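## Task

Take a single yellow wire connector from the lid of the tool case and get it into the steel junction box; releasing it from a little above the box is acceptable. The task fails if any connector other than that one, including a second yellow one, ends up in the box, whether held or not. It also fails if any yellow connector is still being held in the air at the end. It counts only if the connector stays in the box without the robot keeping it there.

## Robot and tools

Robot: two arms, left_arm (the robot's own left, +y side) and right_arm (-y side). Each has a two-finger parallel gripper. The robot stands at the near edge of the table, which starts around x = +0.15 m.

Scene frame: origin at table-top height (z = 0) above the centre of the robot's foot; +x points out over the table, +z is up. Base roots: left_arm at (+0.033, +0.346, +0.527) m, right_arm at (+0.033, -0.346, +0.527) m. Gripper axes: the fingers extend along the gripper's +z, and they open and close along its y. The reported hand point lies between the finger pads, roughly 1 cm short of the tips. Reported positions can be off, more so at long reach.

Command row (used by both execute_actions and move): 14 numbers, each in [-1, 1]: dx, dy, dz, rx, ry, rz, opening for left_arm, then the same seven for right_arm. Always send all 14, even if one arm is idle. The first six of each arm are an offset, not a pose: a target relative to that gripper's pose in the most recent result showing it (before any such result in a scene, and for later calls within the same reply, relative to where the arm is when the action begins). They are expressed in the gripper's own axes. Scale: 1.0 = 0.6 m for dx, dy, dz and 180 degrees for the rotation; rx, ry, rz form one rotation vector. Opening is absolute, not an offset: +1 fully open (0.094 m), -1 closed. All-zero offsets are not a pause: they pull the arm back to the reference pose.

execute_actions: argument actions is a list with at most one item. Empty list = just report the state. An action {"rows": [...], "steps": n} runs up to 15 control steps of 1/30 s (default 15); each row covers one step, and the final row repeats if rows run out. Every row is measured from the same reference pose, not chained. A wait {"steps": n} (n up to 300) sends nothing new and counts from the previous result. Optional pictures (true/false) controls camera images. A refused call moves nothing.

move: target is one 14-number row as above; speed in m/s from 0.002 to 0.5 (default 0.25; rotation capped at twice that in rad/s). Each gripper follows a straight line to its target; both arms finish together, lasting 0.5 to 10 s, and stop short if more is needed. Openings are sent at the start. Paths do not avoid obstacles or the other arm; grippers lag, drift and can overshoot the speed, mostly near full reach. Faster moves and targets set deeper past a contact press harder.

wait: seconds, 0 to 10; the robot gets nothing new. zoom_image: camera (cam_head_left, cam_head_right, cam_left_wrist, cam_right_wrist, all 504x504) and region [x0, y0, x1, y1] in pixels from the top-left, no larger than 504 by 504. read_manual: only licence texts, no motion. finished_scene: pass the current scene number; it is final and reports success, then gives the next task.

Control behaviour: each step the command is clipped to within 70 mm and 16 degrees of the measured pose, then damped inverse kinematics drives the joints, favouring position over orientation. Far targets need several actions; after an action ends, an arm continues only to its last clipped pose. Arms tend to finish a centimetre or more low, and repeated zero offsets let them sag. To hold an arm steady, in a reply's first call send the offset that returns it to the desired pose (aiming higher if it still sags), and zeros in later calls of that reply. The world keeps running while the next call is composed.

Results: a state line per arm with end_effector_position (m) and end_effector_quat_wxyz in the scene frame. grip_measured is the finger opening on the command scale (the last Joint positions value is the opening in metres); each reading may be off by up to about 1 mm. To grasp, command an opening roughly 0.03 below grip_measured for a firm hold, less for a gentle one; pads push up to about 50 to 62 N, briefly more at first contact, and less on parts thinner than about 2 mm. HELD marks steps where some of a row was not delivered; "pose unreachable" names an arm whose command the clearance check altered or blocked. "Hand target" gives the pose each gripper is currently driven toward. A move adds a "move:" line with its ending (done, off_target, moving, held, fault), limits that acted (paced = pose clipped; held = some steps blocked, after which the arm may jump fast), and each gripper's distance to its target; if only one arm is named, the other finished fine. Joint torques are raw drive outputs with offsets and noise. MOTOR HOT appears from 85 °C; at 100 °C an OVER-TEMPERATURE FAULT makes that arm and gripper go limp and drop. FAULT lines can cut short moves and waits.

Joint ranges (rad): waist -2.880 to 2.880, shoulder 0.000 to 3.142, elbow 0.000 to 3.019, wrist pitch -1.693 to 1.571, wrist yaw -1.571 to 1.571, wrist roll -2.094 to 2.094.

Avoid: letting a connector fall anywhere but the box, putting a second connector in the box, leaving a connector held aloft, knocking anything off the table, arms bumping or pushing each other, hard or fast contacts, and long loaded holds that overheat motors. Occasional outside tugs on a held part or nudges to loose objects can occur.

Each tool is called after "Call:" as a command line: name --argument value for each argument, lists and objects as JSON in quotes; but a table of rows of numbers goes row by row, as --pt "numbers of a row", without its own name.

## Session

Call:
execute_actions --actions '[]'

Scene clock: 0.00 s of 9600.00 s.
left_arm: end_effector_position=(+0.3720, +0.4954, +0.3179) grip_measured=+1.000 end_effector_quat_wxyz=(-0.024, +0.696, -0.718, -0.003) | right_arm: end_effector_position=(+0.6353, +0.1123, +0.1373) grip_measured=+1.000 end_effector_quat_wxyz=(+0.243, -0.319, -0.860, -0.316)
Joint positions: left_arm=[ 1.712  0.33   0.43  -0.341  0.112 -1.154  0.094] | right_arm=[ 2.508  1.96   1.908 -0.614  0.086  0.827  0.094]
Joint velocities: left_arm=[-0.005 -0.005  0.002 -0.002 -0.007  0.022  0.   ] | right_arm=[-0.005 -0.015  0.002 -0.007 -0.051 -0.022  0.   ]
Joint torques (N m, as the arm reports them, + toward a larger angle): no reading
Hand target (left_arm): +0.377, +0.497, +0.319; -0.029, +0.695, -0.718, -0.001
Hand target (right_arm): +0.632, +0.109, +0.128; -0.244, +0.321, +0.861, +0.310

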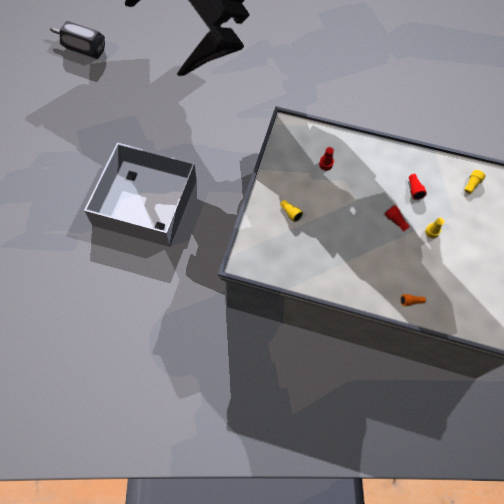

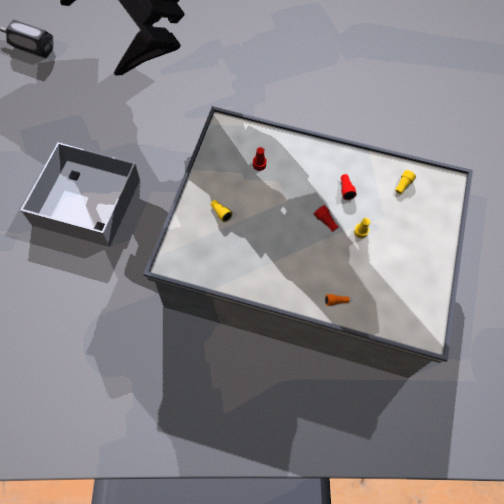

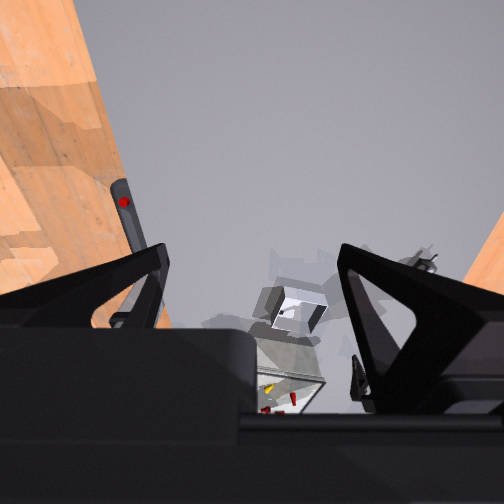

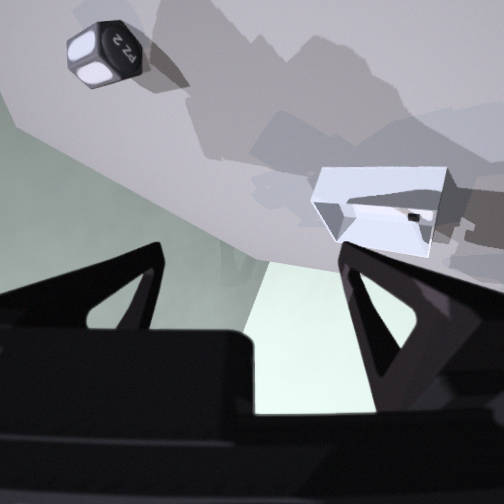

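Call:
move --target '[0.89,-0.10,0.197,0,0,0.24,-0.2, -0.09,-0.318,-0.752,0,0,0,1]' --speed 0.3

Scene clock: 3.67 s of 9600.00 s.
left_arm: end_effector_position=(+0.4156, -0.0298, +0.1703) grip_measured=-0.198 end_effector_quat_wxyz=(-0.016, +0.395, -0.918, -0.014) | right_arm: end_effector_position=(+0.6322, -0.3288, +0.3462) grip_measured=+1.000 end_effector_quat_wxyz=(+0.242, -0.318, -0.861, -0.315)
Joint positions: left_arm=[ 0.456  1.894  1.131  0.208 -1.082 -0.955  0.038] | right_arm=[ 2.054  0.963  1.389 -1.118 -0.267  0.541  0.094]
Joint velocities: left_arm=[-0.015 -0.015 -0.002 -0.012  0.007 -0.051 -0.001] | right_arm=[-0.024 -0.005 -0.002  0.002 -0.051 -0.037  0.   ]
Joint torques (N m, as the arm reports them, + toward a larger angle): left_arm=[-15.24  -6.99  -0.13  -0.66  -0.08   0.17] | right_arm=[  3.84 -16.22   5.32  -0.76  -0.73  -0.04]
Hand target (left_arm): +0.419, -0.033, +0.175; +0.015, -0.387, +0.922, +0.012
Hand target (right_arm): +0.637, -0.333, +0.346; -0.239, +0.316, +0.862, +0.315
Off the commanded pose (left_arm): 0.013 m, 2 deg.
Off the commanded pose (right_arm): 0.013 m, 0 deg.
move: off_target (left_arm, right_arm)

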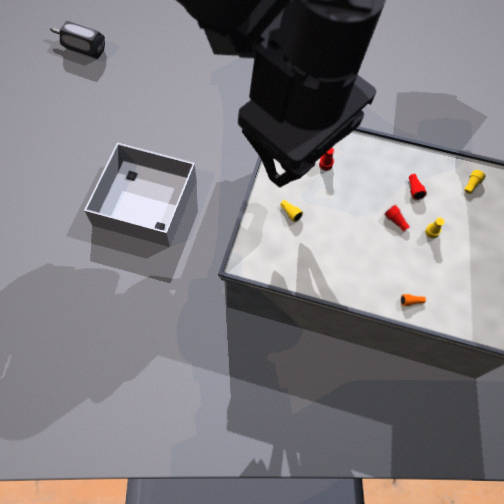

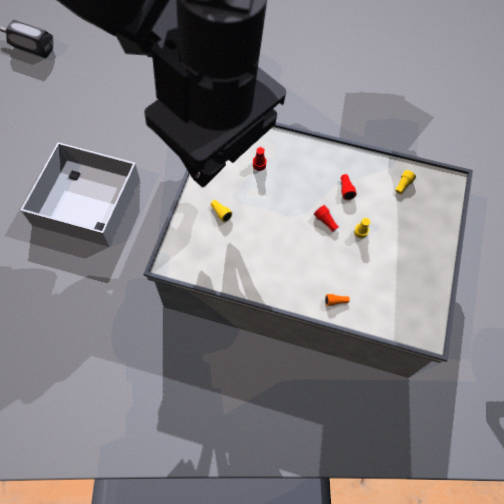

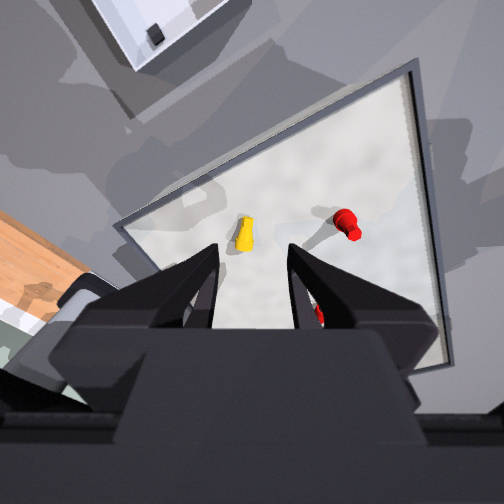

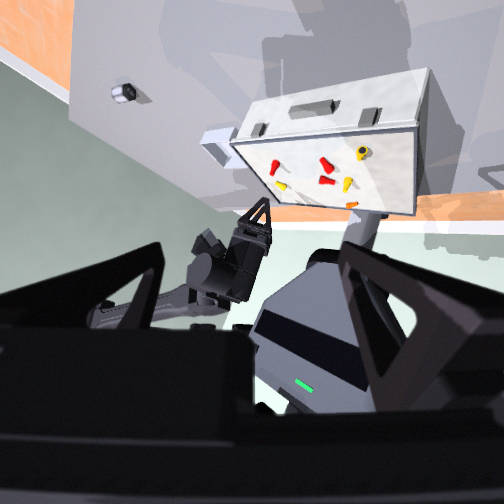

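Call:
move --target '[0.04,0.008,0.06,0,0,0.033,-0.2, 0,0,0,0,0,0,1]' --speed 0.1

Scene clock: 4.90 s of 9600.00 s.
left_arm: end_effector_position=(+0.3928, -0.0445, +0.1400) grip_measured=-0.198 end_effector_quat_wxyz=(-0.012, +0.345, -0.938, -0.013) | right_arm: end_effector_position=(+0.6322, -0.3288, +0.3462) grip_measured=+1.000 end_effector_quat_wxyz=(+0.242, -0.317, -0.861, -0.315)
Joint positions: left_arm=[ 0.487  1.985  1.162  0.287 -1.047 -0.821  0.038] | right_arm=[ 2.054  0.963  1.389 -1.118 -0.267  0.539  0.094]
Joint velocities: left_arm=[-0.015 -0.005 -0.012  0.022 -0.051  0.051 -0.001] | right_arm=[-0.005 -0.024 -0.012 -0.007 -0.037 -0.022  0.   ]
Joint torques (N m, as the arm reports them, + toward a larger angle): left_arm=[-14.6   -6.77  -0.56   0.76   0.13   0.18] | right_arm=[  5.   -16.9    3.98  -0.38  -0.52   0.07]
Hand target (left_arm): +0.397, -0.042, +0.134; +0.016, -0.347, +0.937, +0.015
Hand target (right_arm): +0.632, -0.329, +0.346; -0.242, +0.318, +0.861, +0.315
Off the commanded pose (left_arm): 0.008 m, 1 deg.
Off the commanded pose (right_arm): 0.000 m, 0 deg.
move: done

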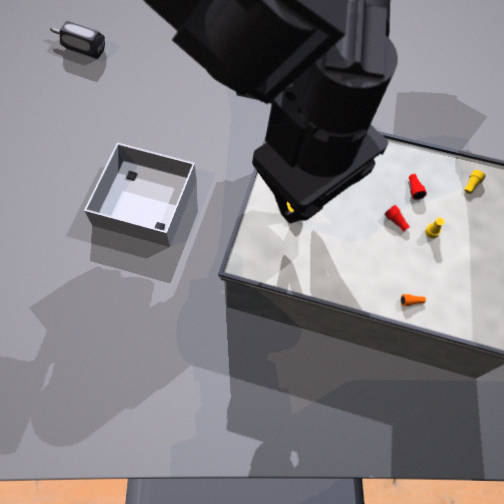

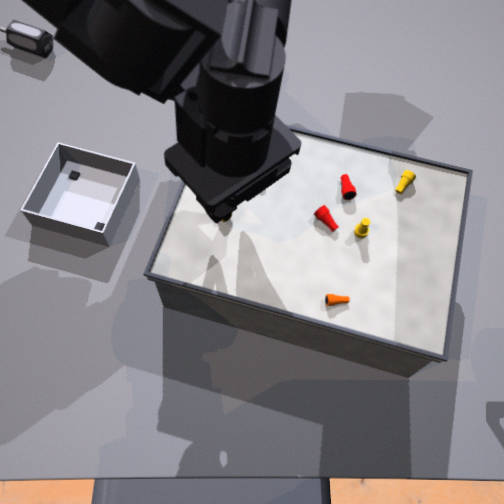

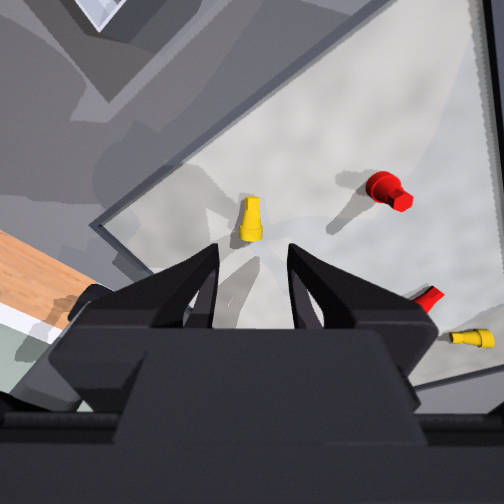

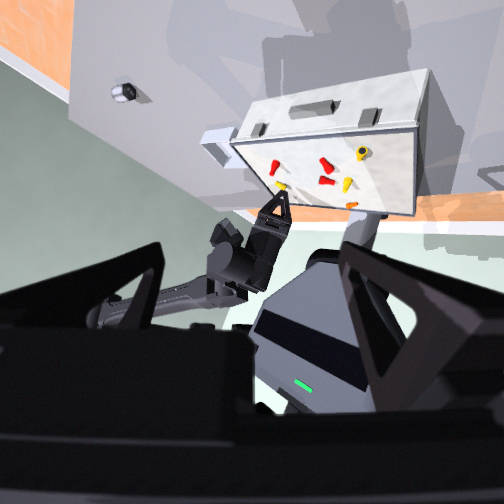

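Call:
move --target '[-0.014,0.004,0.038,0,0,0,-0.2, 0,0,0,0,0,0,1]' --speed 0.04

Scene clock: 6.77 s of 9600.00 s.
left_arm: end_effector_position=(+0.3986, -0.0383, +0.1254) grip_measured=-0.198 end_effector_quat_wxyz=(-0.010, +0.344, -0.939, -0.009) | right_arm: end_effector_position=(+0.6322, -0.3288, +0.3462) grip_measured=+1.000 end_effector_quat_wxyz=(+0.242, -0.317, -0.861, -0.315)
Joint positions: left_arm=[ 0.517  1.985  1.172  0.302 -1.014 -0.791  0.038] | right_arm=[ 2.054  0.963  1.389 -1.118 -0.267  0.539  0.094]
Joint velocities: left_arm=[-0.015 -0.005 -0.007 -0.007 -0.037  0.051 -0.   ] | right_arm=[-0.005 -0.015 -0.007 -0.002 -0.022 -0.007  0.   ]
Joint torques (N m, as the arm reports them, + toward a larger angle): left_arm=[-13.97  -6.05  -0.65   0.8    0.14   0.16] | right_arm=[  4.21 -16.03   4.13  -0.26  -0.53   0.03]
Hand target (left_arm): +0.398, -0.036, +0.118; +0.012, -0.345, +0.938, +0.013
Hand target (right_arm): +0.632, -0.329, +0.346; -0.242, +0.317, +0.861, +0.315
Off the commanded pose (left_arm): 0.008 m, 0 deg.
Off the commanded pose (right_arm): 0.000 m, 0 deg.
move: done

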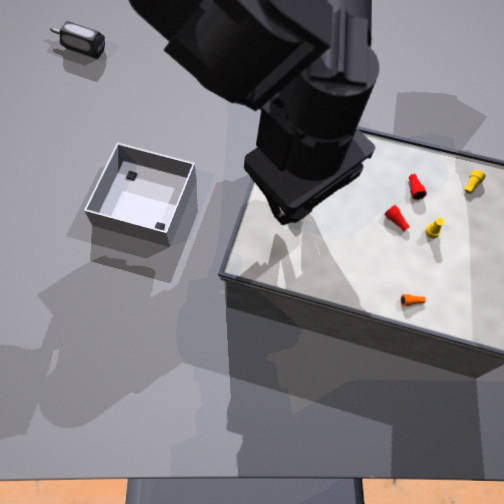

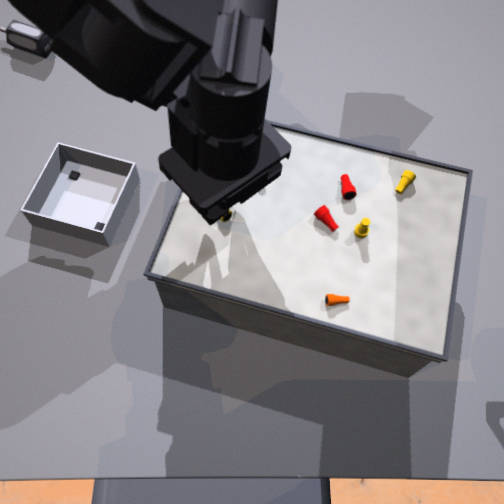

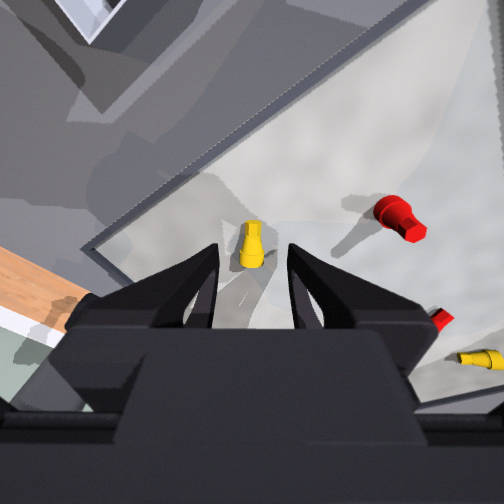

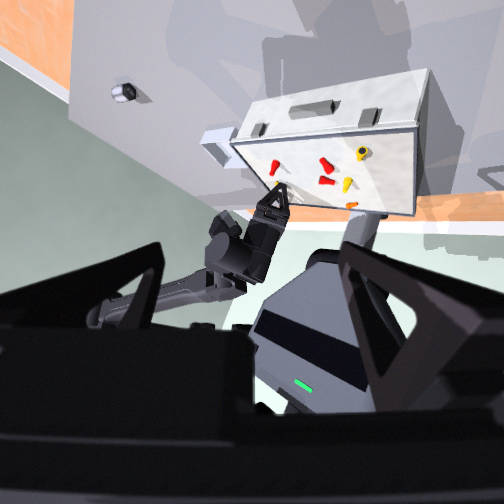

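Call:
move --target '[0.006,0.002,0.036,0,0,0,-0.2, 0,0,0,0,0,0,1]' --speed 0.03

Scene clock: 8.17 s of 9600.00 s.
left_arm: end_effector_position=(+0.3971, -0.0432, +0.1150) grip_measured=-0.199 end_effector_quat_wxyz=(-0.008, +0.344, -0.939, -0.003) | right_arm: end_effector_position=(+0.6322, -0.3288, +0.3462) grip_measured=+1.000 end_effector_quat_wxyz=(+0.242, -0.317, -0.861, -0.315)
Joint positions: left_arm=[ 0.529  2.007  1.189  0.32  -0.989 -0.775  0.038] | right_arm=[ 2.054  0.963  1.389 -1.118 -0.267  0.539  0.094]
Joint velocities: left_arm=[-0.005 -0.005  0.012 -0.002  0.022 -0.037  0.   ] | right_arm=[ 0.005 -0.015  0.002  0.002 -0.007  0.007  0.   ]
Joint torques (N m, as the arm reports them, + toward a larger angle): left_arm=[-13.91  -6.36  -0.67   0.78   0.12   0.16] | right_arm=[  5.17 -15.89   4.1   -0.27  -0.55   0.01]
Hand target (left_arm): +0.395, -0.039, +0.104; +0.010, -0.344, +0.939, +0.009
Hand target (right_arm): +0.632, -0.329, +0.346; -0.242, +0.317, +0.861, +0.315
Off the commanded pose (left_arm): 0.012 m, 1 deg.
Off the commanded pose (right_arm): 0.000 m, 0 deg.
move: off_target (left_arm)

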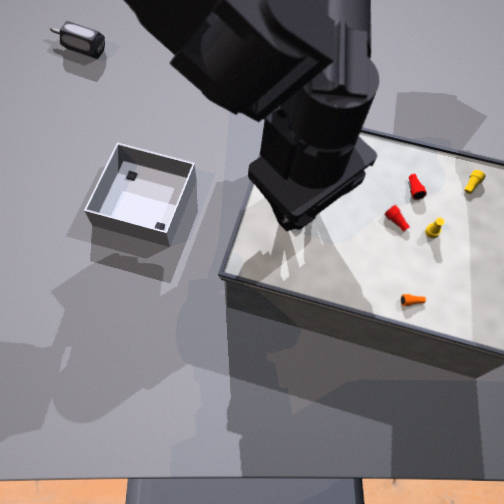

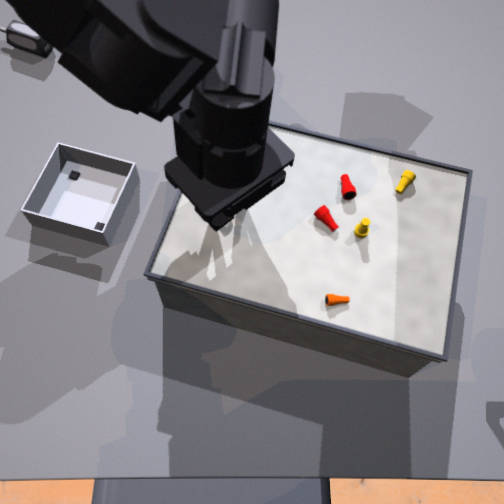

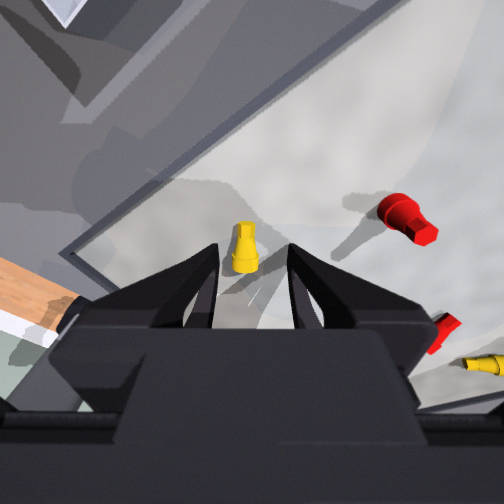

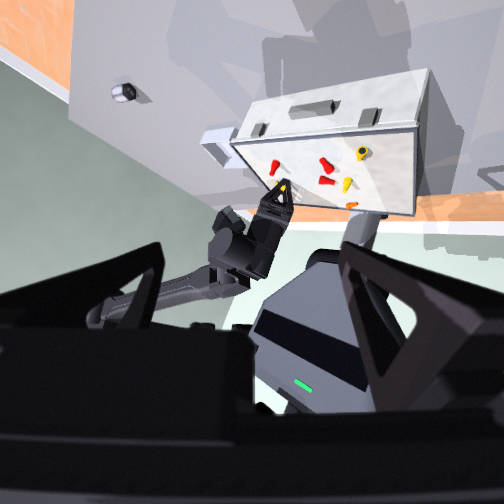

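Call:
move --target '[-0.007,0.009,0.025,0,0,0,-0.2, 0,0,0,0,0,0,1]' --speed 0.03

Call:
move --target '[0,0,0,0,0,0,-0.85, 0,0,0,0,0,0,1]' --speed 0.03

Call:
move --target '[0,0,-0.08,0,0,0,-0.85, 0,0,0,0,0,0,1]' --speed 0.1

Scene clock: 9.77 s of 9600.00 s.
left_arm: end_effector_position=(+0.3977, -0.0452, +0.1147) grip_measured=-0.199 end_effector_quat_wxyz=(-0.006, +0.341, -0.940, +0.004) | right_arm: end_effector_position=(+0.6322, -0.3288, +0.3462) grip_measured=+1.000 end_effector_quat_wxyz=(+0.242, -0.317, -0.861, -0.315)
Joint positions: left_arm=[ 0.53   2.007  1.189  0.324 -0.975 -0.766  0.038] | right_arm=[ 2.054  0.963  1.389 -1.118 -0.267  0.539  0.094]
Joint velocities: left_arm=[-0.005  0.005 -0.007  0.002 -0.022  0.051 -0.   ] | right_arm=[-0.015  0.005  0.007 -0.012 -0.022  0.037  0.   ]
Joint torques (N m, as the arm reports them, + toward a larger angle): left_arm=[-13.19  -6.7   -1.17   1.     0.5    0.18] | right_arm=[  4.3  -16.29   3.93  -0.33  -0.56   0.04]
Hand target (left_arm): +0.397, -0.036, +0.101; +0.008, -0.344, +0.939, +0.003
Hand target (right_arm): +0.632, -0.329, +0.346; -0.242, +0.317, +0.861, +0.315
Off the commanded pose (left_arm): 0.017 m, 1 deg.
Off the commanded pose (right_arm): 0.000 m, 0 deg.
move: off_target (left_arm)

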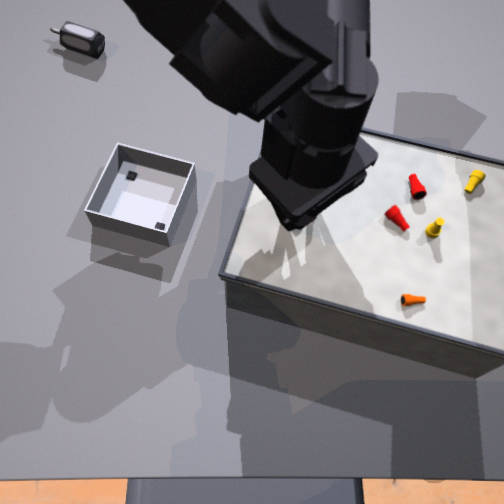

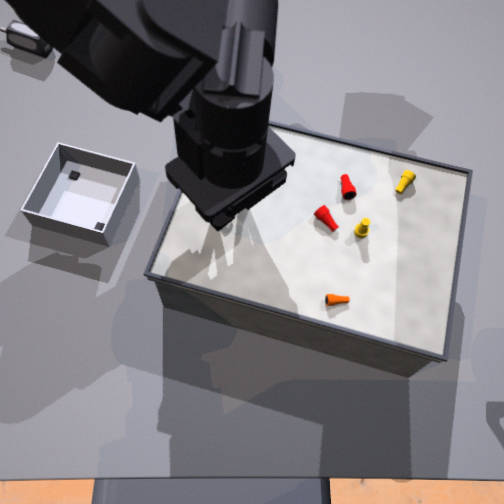

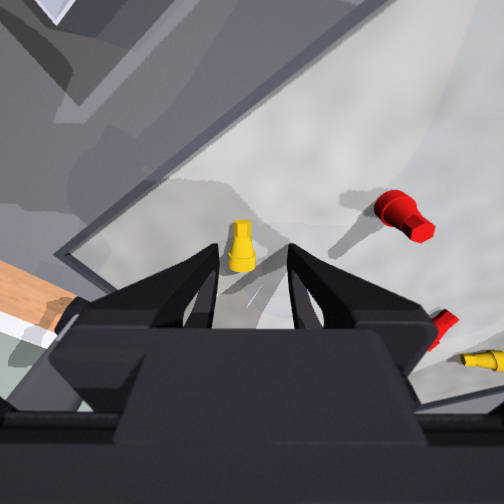

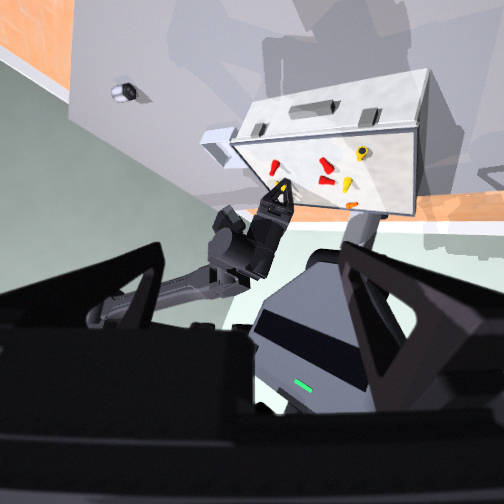

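Scene clock: 10.27 s of 9600.00 s.
left_arm: end_effector_position=(+0.3979, -0.0457, +0.1150) grip_measured=-0.758 end_effector_quat_wxyz=(-0.006, +0.341, -0.940, +0.004) | right_arm: end_effector_position=(+0.6322, -0.3288, +0.3462) grip_measured=+1.000 end_effector_quat_wxyz=(+0.242, -0.317, -0.861, -0.315)
Joint positions: left_arm=[ 0.529  2.007  1.19   0.324 -0.975 -0.766  0.011] | right_arm=[ 2.054  0.963  1.389 -1.118 -0.267  0.539  0.094]
Joint velocities: left_arm=[-0.015 -0.015  0.017  0.012  0.022 -0.051 -0.   ] | right_arm=[-0.005 -0.005  0.007  0.002  0.022 -0.007  0.   ]
Joint torques (N m, as the arm reports them, + toward a larger angle): left_arm=[-15.38  -7.21  -1.36   0.04   0.03   0.06] | right_arm=[  4.51 -16.49   3.93  -0.23  -0.5    0.02]
Hand target (left_arm): +0.398, -0.045, +0.115; +0.006, -0.341, +0.940, -0.004
Hand target (right_arm): +0.632, -0.329, +0.346; -0.242, +0.317, +0.861, +0.315
Off the commanded pose (left_arm): 0.001 m, 0 deg.
Off the commanded pose (right_arm): 0.000 m, 0 deg.
move: done

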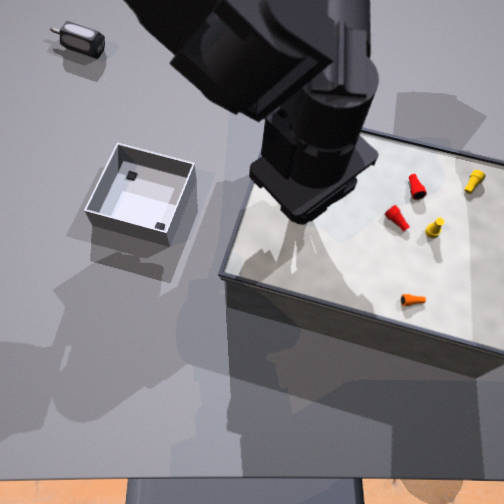

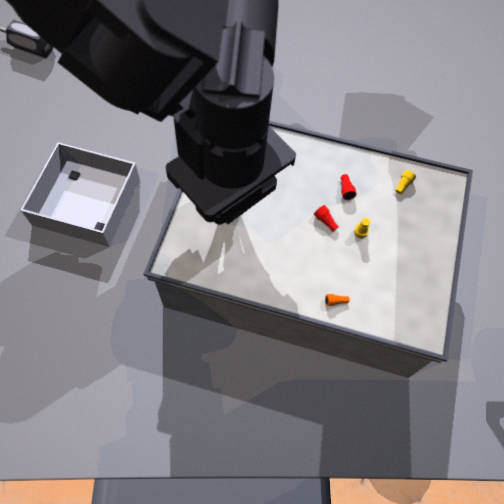

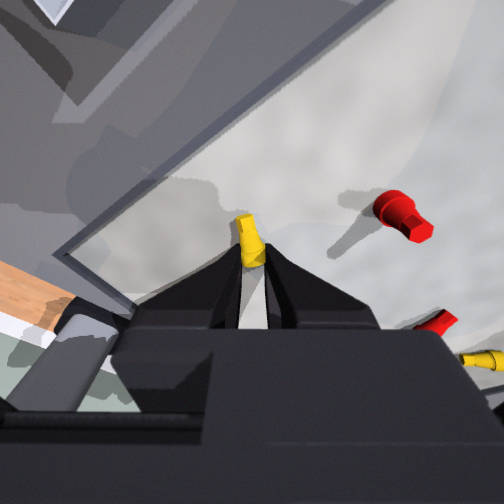

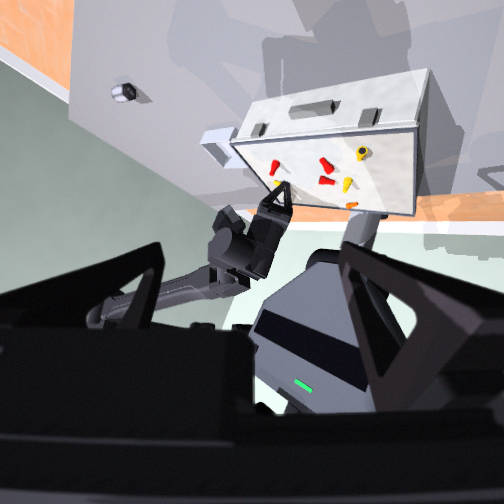

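Scene clock: 11.80 s of 9600.00 s.
left_arm: end_effector_position=(+0.3972, -0.0397, +0.1566) grip_measured=-0.758 end_effector_quat_wxyz=(-0.005, +0.339, -0.941, -0.002) | right_arm: end_effector_position=(+0.6322, -0.3288, +0.3462) grip_measured=+1.000 end_effector_quat_wxyz=(+0.242, -0.317, -0.861, -0.315)
Joint positions: left_arm=[ 0.471  1.938  1.128  0.258 -1.036 -0.826  0.011] | right_arm=[ 2.054  0.963  1.389 -1.118 -0.267  0.539  0.094]
Joint velocities: left_arm=[ 0.005 -0.005 -0.002 -0.012  0.007 -0.037 -0.001] | right_arm=[0.005 0.005 0.012 0.002 0.007 0.037 0.   ]
Joint torques (N m, as the arm reports them, + toward a larger angle): left_arm=[-16.05  -6.77  -0.81  -0.13  -0.04  -0.05] | right_arm=[  4.95 -16.52   3.9   -0.32  -0.54   0.05]
Hand target (left_arm): +0.397, -0.046, +0.163; +0.005, -0.341, +0.940, -0.004
Hand target (right_arm): +0.632, -0.329, +0.346; -0.242, +0.317, +0.861, +0.315
Off the commanded pose (left_arm): 0.009 m, 1 deg.
Off the commanded pose (right_arm): 0.000 m, 0 deg.
move: done

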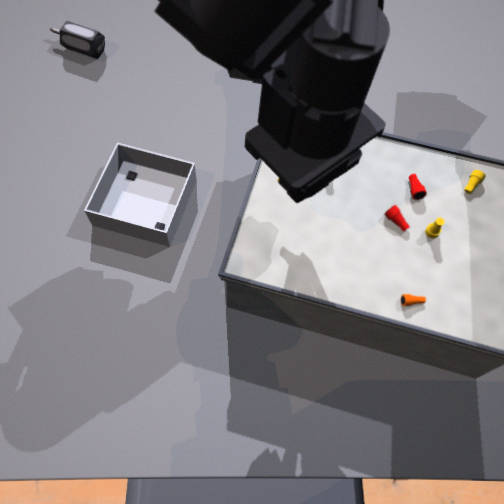

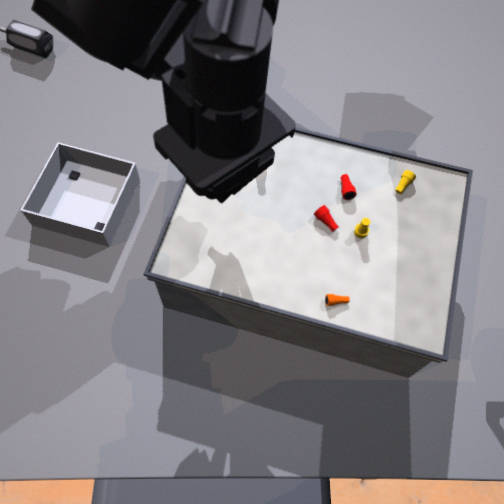

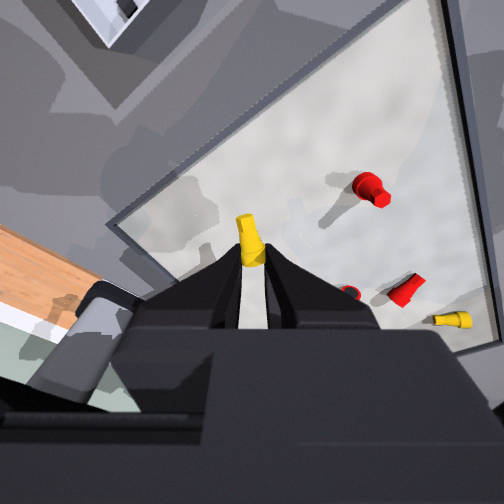

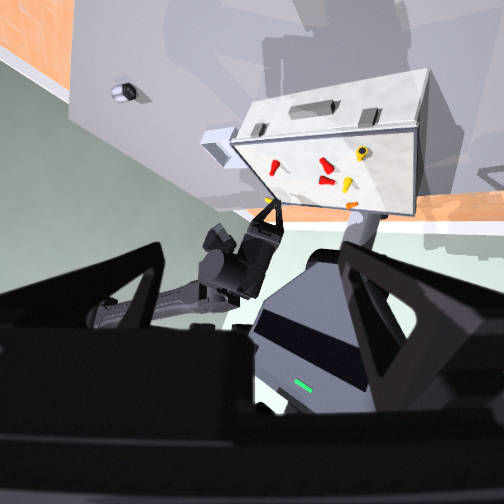

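Call:
move --target '[-0.279,0.159,0.045,0,0,0,-0.85, 0,0,0,0,0,0,1]' --speed 0.2

Scene clock: 13.80 s of 9600.00 s.
left_arm: end_effector_position=(+0.4766, +0.1406, +0.1345) grip_measured=-0.758 end_effector_quat_wxyz=(-0.017, +0.353, -0.935, +0.001) | right_arm: end_effector_position=(+0.6322, -0.3288, +0.3462) grip_measured=+1.000 end_effector_quat_wxyz=(+0.242, -0.317, -0.861, -0.315)
Joint positions: left_arm=[ 0.726  1.543  0.932  0.25  -0.809 -0.638  0.011] | right_arm=[ 2.054  0.963  1.389 -1.118 -0.267  0.539  0.094]
Joint velocities: left_arm=[-0.005 -0.005 -0.012 -0.022  0.007  0.022  0.   ] | right_arm=[ 0.005 -0.015  0.002 -0.002  0.037  0.022  0.   ]
Joint torques (N m, as the arm reports them, + toward a larger angle): left_arm=[-9.32 -9.08 -2.   -0.58  0.16  0.14] | right_arm=[  4.79 -16.41   4.09  -0.25  -0.53   0.03]
Hand target (left_arm): +0.467, +0.141, +0.134; +0.008, -0.339, +0.941, +0.001
Hand target (right_arm): +0.632, -0.329, +0.346; -0.242, +0.317, +0.861, +0.315
Off the commanded pose (left_arm): 0.011 m, 2 deg.
Off the commanded pose (right_arm): 0.000 m, 0 deg.
move: off_target (left_arm)

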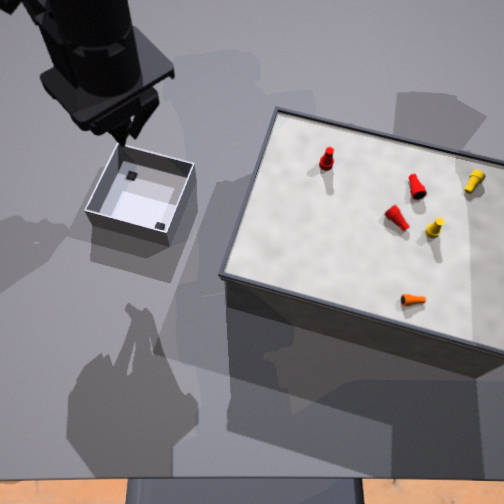

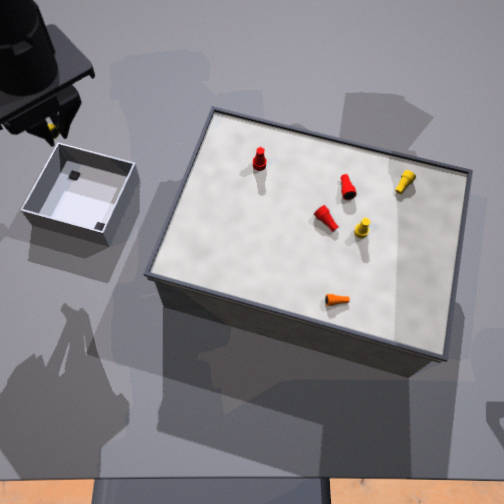

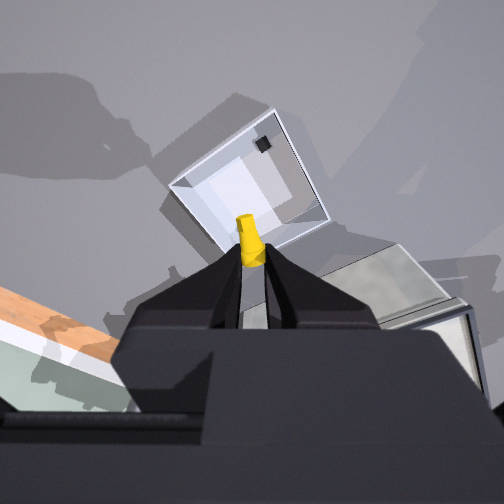

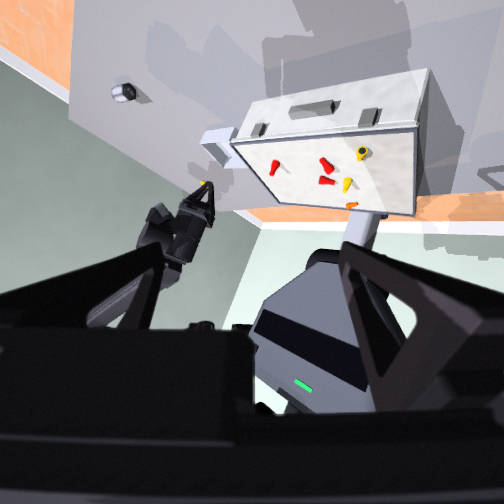

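Call:
move --target '[0.025,0,0.11,0,0,0,-0.85, 0,0,0,0,0,0,1]' --speed 0.15

Call:
move --target '[0,0,0,0,0,0,-0.4, 0,0,0,0,0,0,1]'

Call:
move --target '[0,0,-0.1,0,0,0,-0.4, 0,0,0,0,0,0,1]' --speed 0.2

Scene clock: 15.10 s of 9600.00 s.
left_arm: end_effector_position=(+0.4603, +0.1303, +0.0707) grip_measured=-0.758 end_effector_quat_wxyz=(-0.009, +0.351, -0.937, +0.000) | right_arm: end_effector_position=(+0.6322, -0.3288, +0.3462) grip_measured=+1.000 end_effector_quat_wxyz=(+0.242, -0.317, -0.861, -0.315)
Joint positions: left_arm=[ 0.804  1.697  1.02   0.32  -0.734 -0.609  0.011] | right_arm=[ 2.054  0.963  1.389 -1.118 -0.267  0.539  0.094]
Joint velocities: left_arm=[-0.005  0.005  0.007  0.007  0.022  0.037  0.   ] | right_arm=[ 0.005  0.005 -0.007 -0.007 -0.037 -0.007  0.   ]
Joint torques (N m, as the arm reports them, + toward a larger angle): left_arm=[-9.67 -9.11 -1.03  0.95  0.16  0.13] | right_arm=[  4.99 -15.93   4.02  -0.11  -0.54   0.01]
Hand target (left_arm): +0.467, +0.133, +0.068; +0.018, -0.353, +0.935, -0.001
Hand target (right_arm): +0.632, -0.329, +0.346; -0.242, +0.317, +0.861, +0.315
Off the commanded pose (left_arm): 0.008 m, 1 deg.
Off the commanded pose (right_arm): 0.000 m, 0 deg.
move: done

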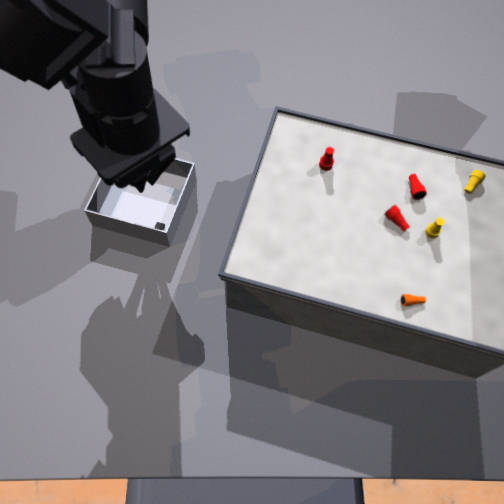

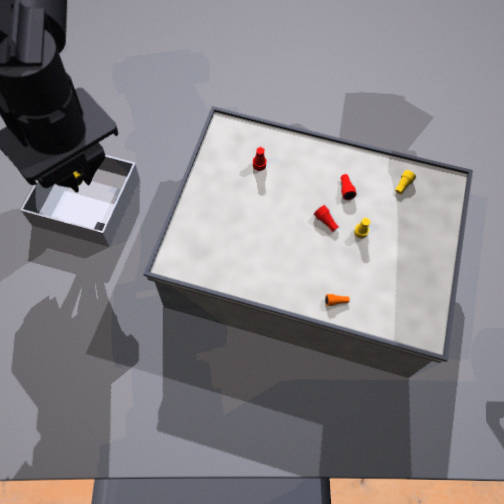

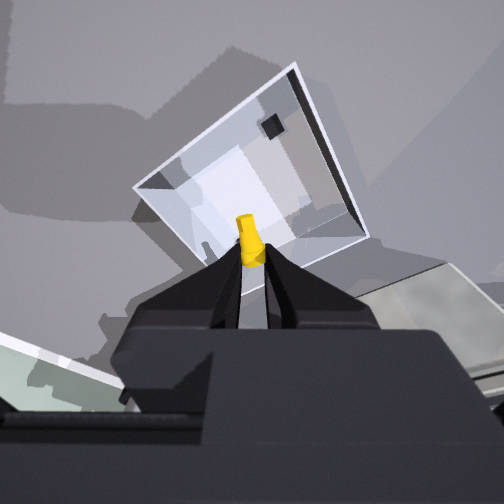

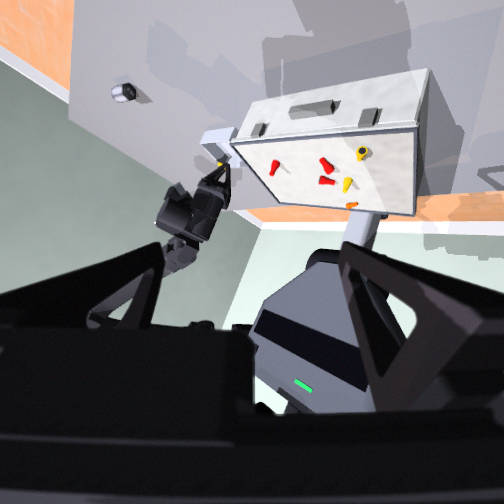

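Scene clock: 15.60 s of 9600.00 s.
left_arm: end_effector_position=(+0.4603, +0.1303, +0.0707) grip_measured=-0.402 end_effector_quat_wxyz=(-0.009, +0.351, -0.937, +0.000) | right_arm: end_effector_position=(+0.6322, -0.3288, +0.3462) grip_measured=+1.000 end_effector_quat_wxyz=(+0.242, -0.317, -0.861, -0.315)
Joint positions: left_arm=[ 0.804  1.697  1.02   0.32  -0.734 -0.609  0.028] | right_arm=[ 2.054  0.963  1.389 -1.118 -0.267  0.539  0.094]
Joint velocities: left_arm=[-0.005  0.005 -0.007  0.002 -0.037 -0.022  0.   ] | right_arm=[ 0.005  0.005 -0.002  0.007  0.051  0.095  0.   ]
Joint torques (N m, as the arm reports them, + toward a larger angle): left_arm=[-9.94 -9.38 -1.69  0.18  0.06  0.06] | right_arm=[  4.64 -16.55   4.03  -0.11  -0.55   0.06]
Hand target (left_arm): +0.460, +0.130, +0.071; +0.009, -0.351, +0.937, -0.000
Hand target (right_arm): +0.632, -0.329, +0.346; -0.242, +0.317, +0.861, +0.315
Off the commanded pose (left_arm): 0.000 m, 0 deg.
Off the commanded pose (right_arm): 0.000 m, 0 deg.
move: done

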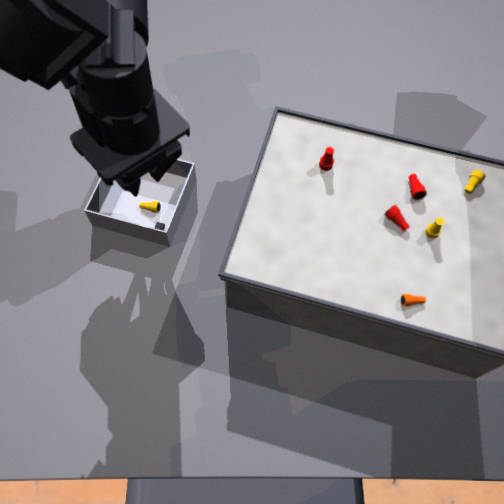

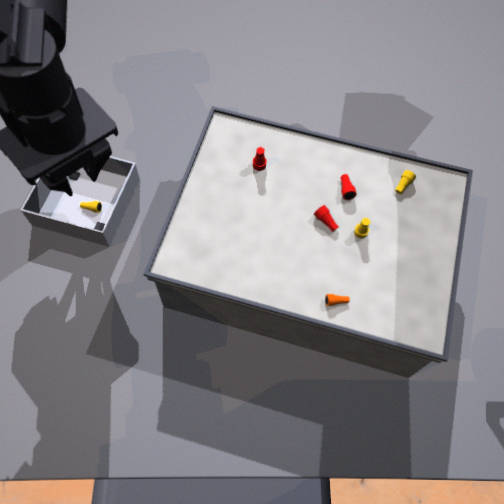

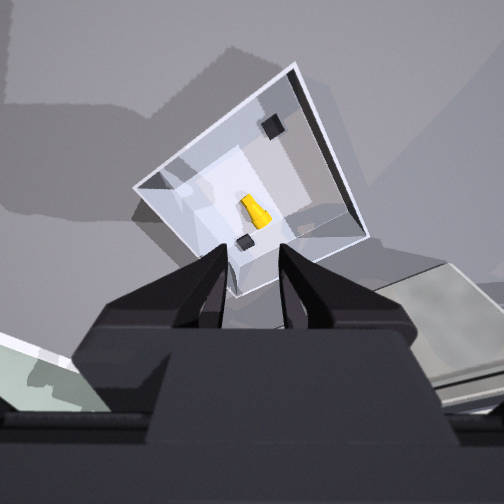

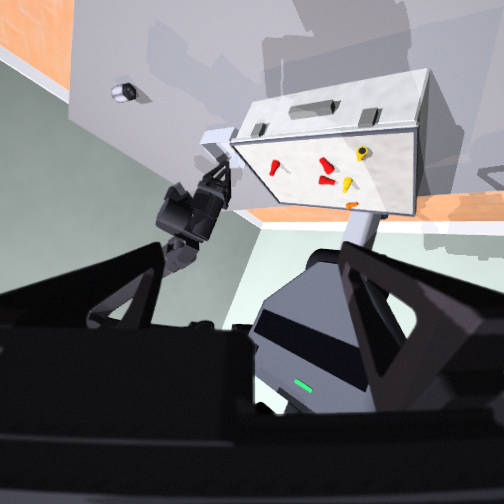

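Scene clock: 16.43 s of 9600.00 s.
left_arm: end_effector_position=(+0.4681, +0.1279, +0.1292) grip_measured=-0.402 end_effector_quat_wxyz=(-0.017, +0.353, -0.935, +0.004) | right_arm: end_effector_position=(+0.6322, -0.3288, +0.3462) grip_measured=+1.000 end_effector_quat_wxyz=(+0.242, -0.317, -0.861, -0.315)
Joint positions: left_arm=[ 0.717  1.583  0.938  0.281 -0.813 -0.643  0.028] | right_arm=[ 2.054  0.963  1.389 -1.118 -0.267  0.539  0.094]
Joint velocities: left_arm=[-0.015 -0.005 -0.007 -0.017 -0.007 -0.007 -0.001] | right_arm=[-0.024  0.005 -0.007  0.017  0.037  0.037  0.   ]
Joint torques (N m, as the arm reports them, + toward a larger angle): left_arm=[-9.41 -9.11 -2.23 -0.71 -0.02 -0.07] | right_arm=[  4.97 -15.44   3.89  -0.34  -0.52   0.06]
Hand target (left_arm): +0.459, +0.129, +0.130; +0.009, -0.350, +0.937, -0.000
Hand target (right_arm): +0.632, -0.329, +0.346; -0.242, +0.317, +0.861, +0.315
Off the commanded pose (left_arm): 0.009 m, 1 deg.
Off the commanded pose (right_arm): 0.000 m, 0 deg.
move: done

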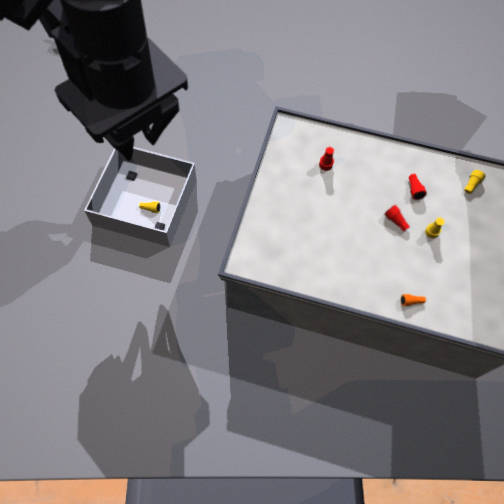

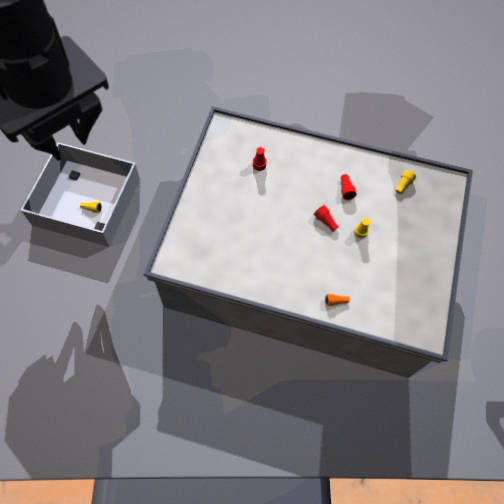

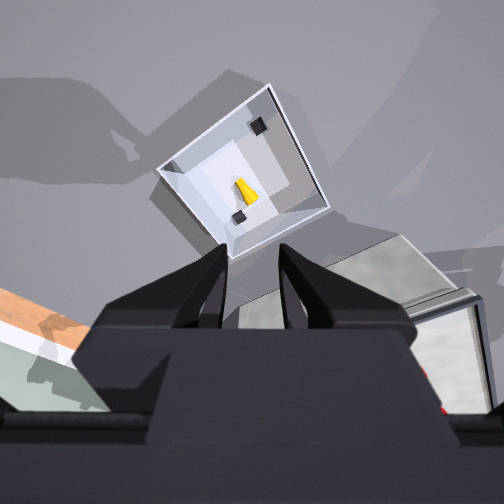

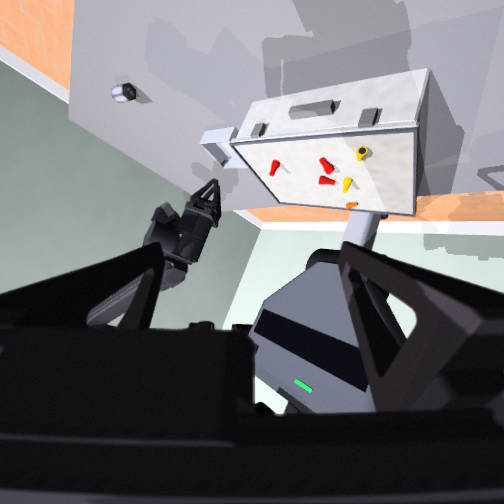

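Call:
finished_scene --scene 2

The scene is finished: the task was done.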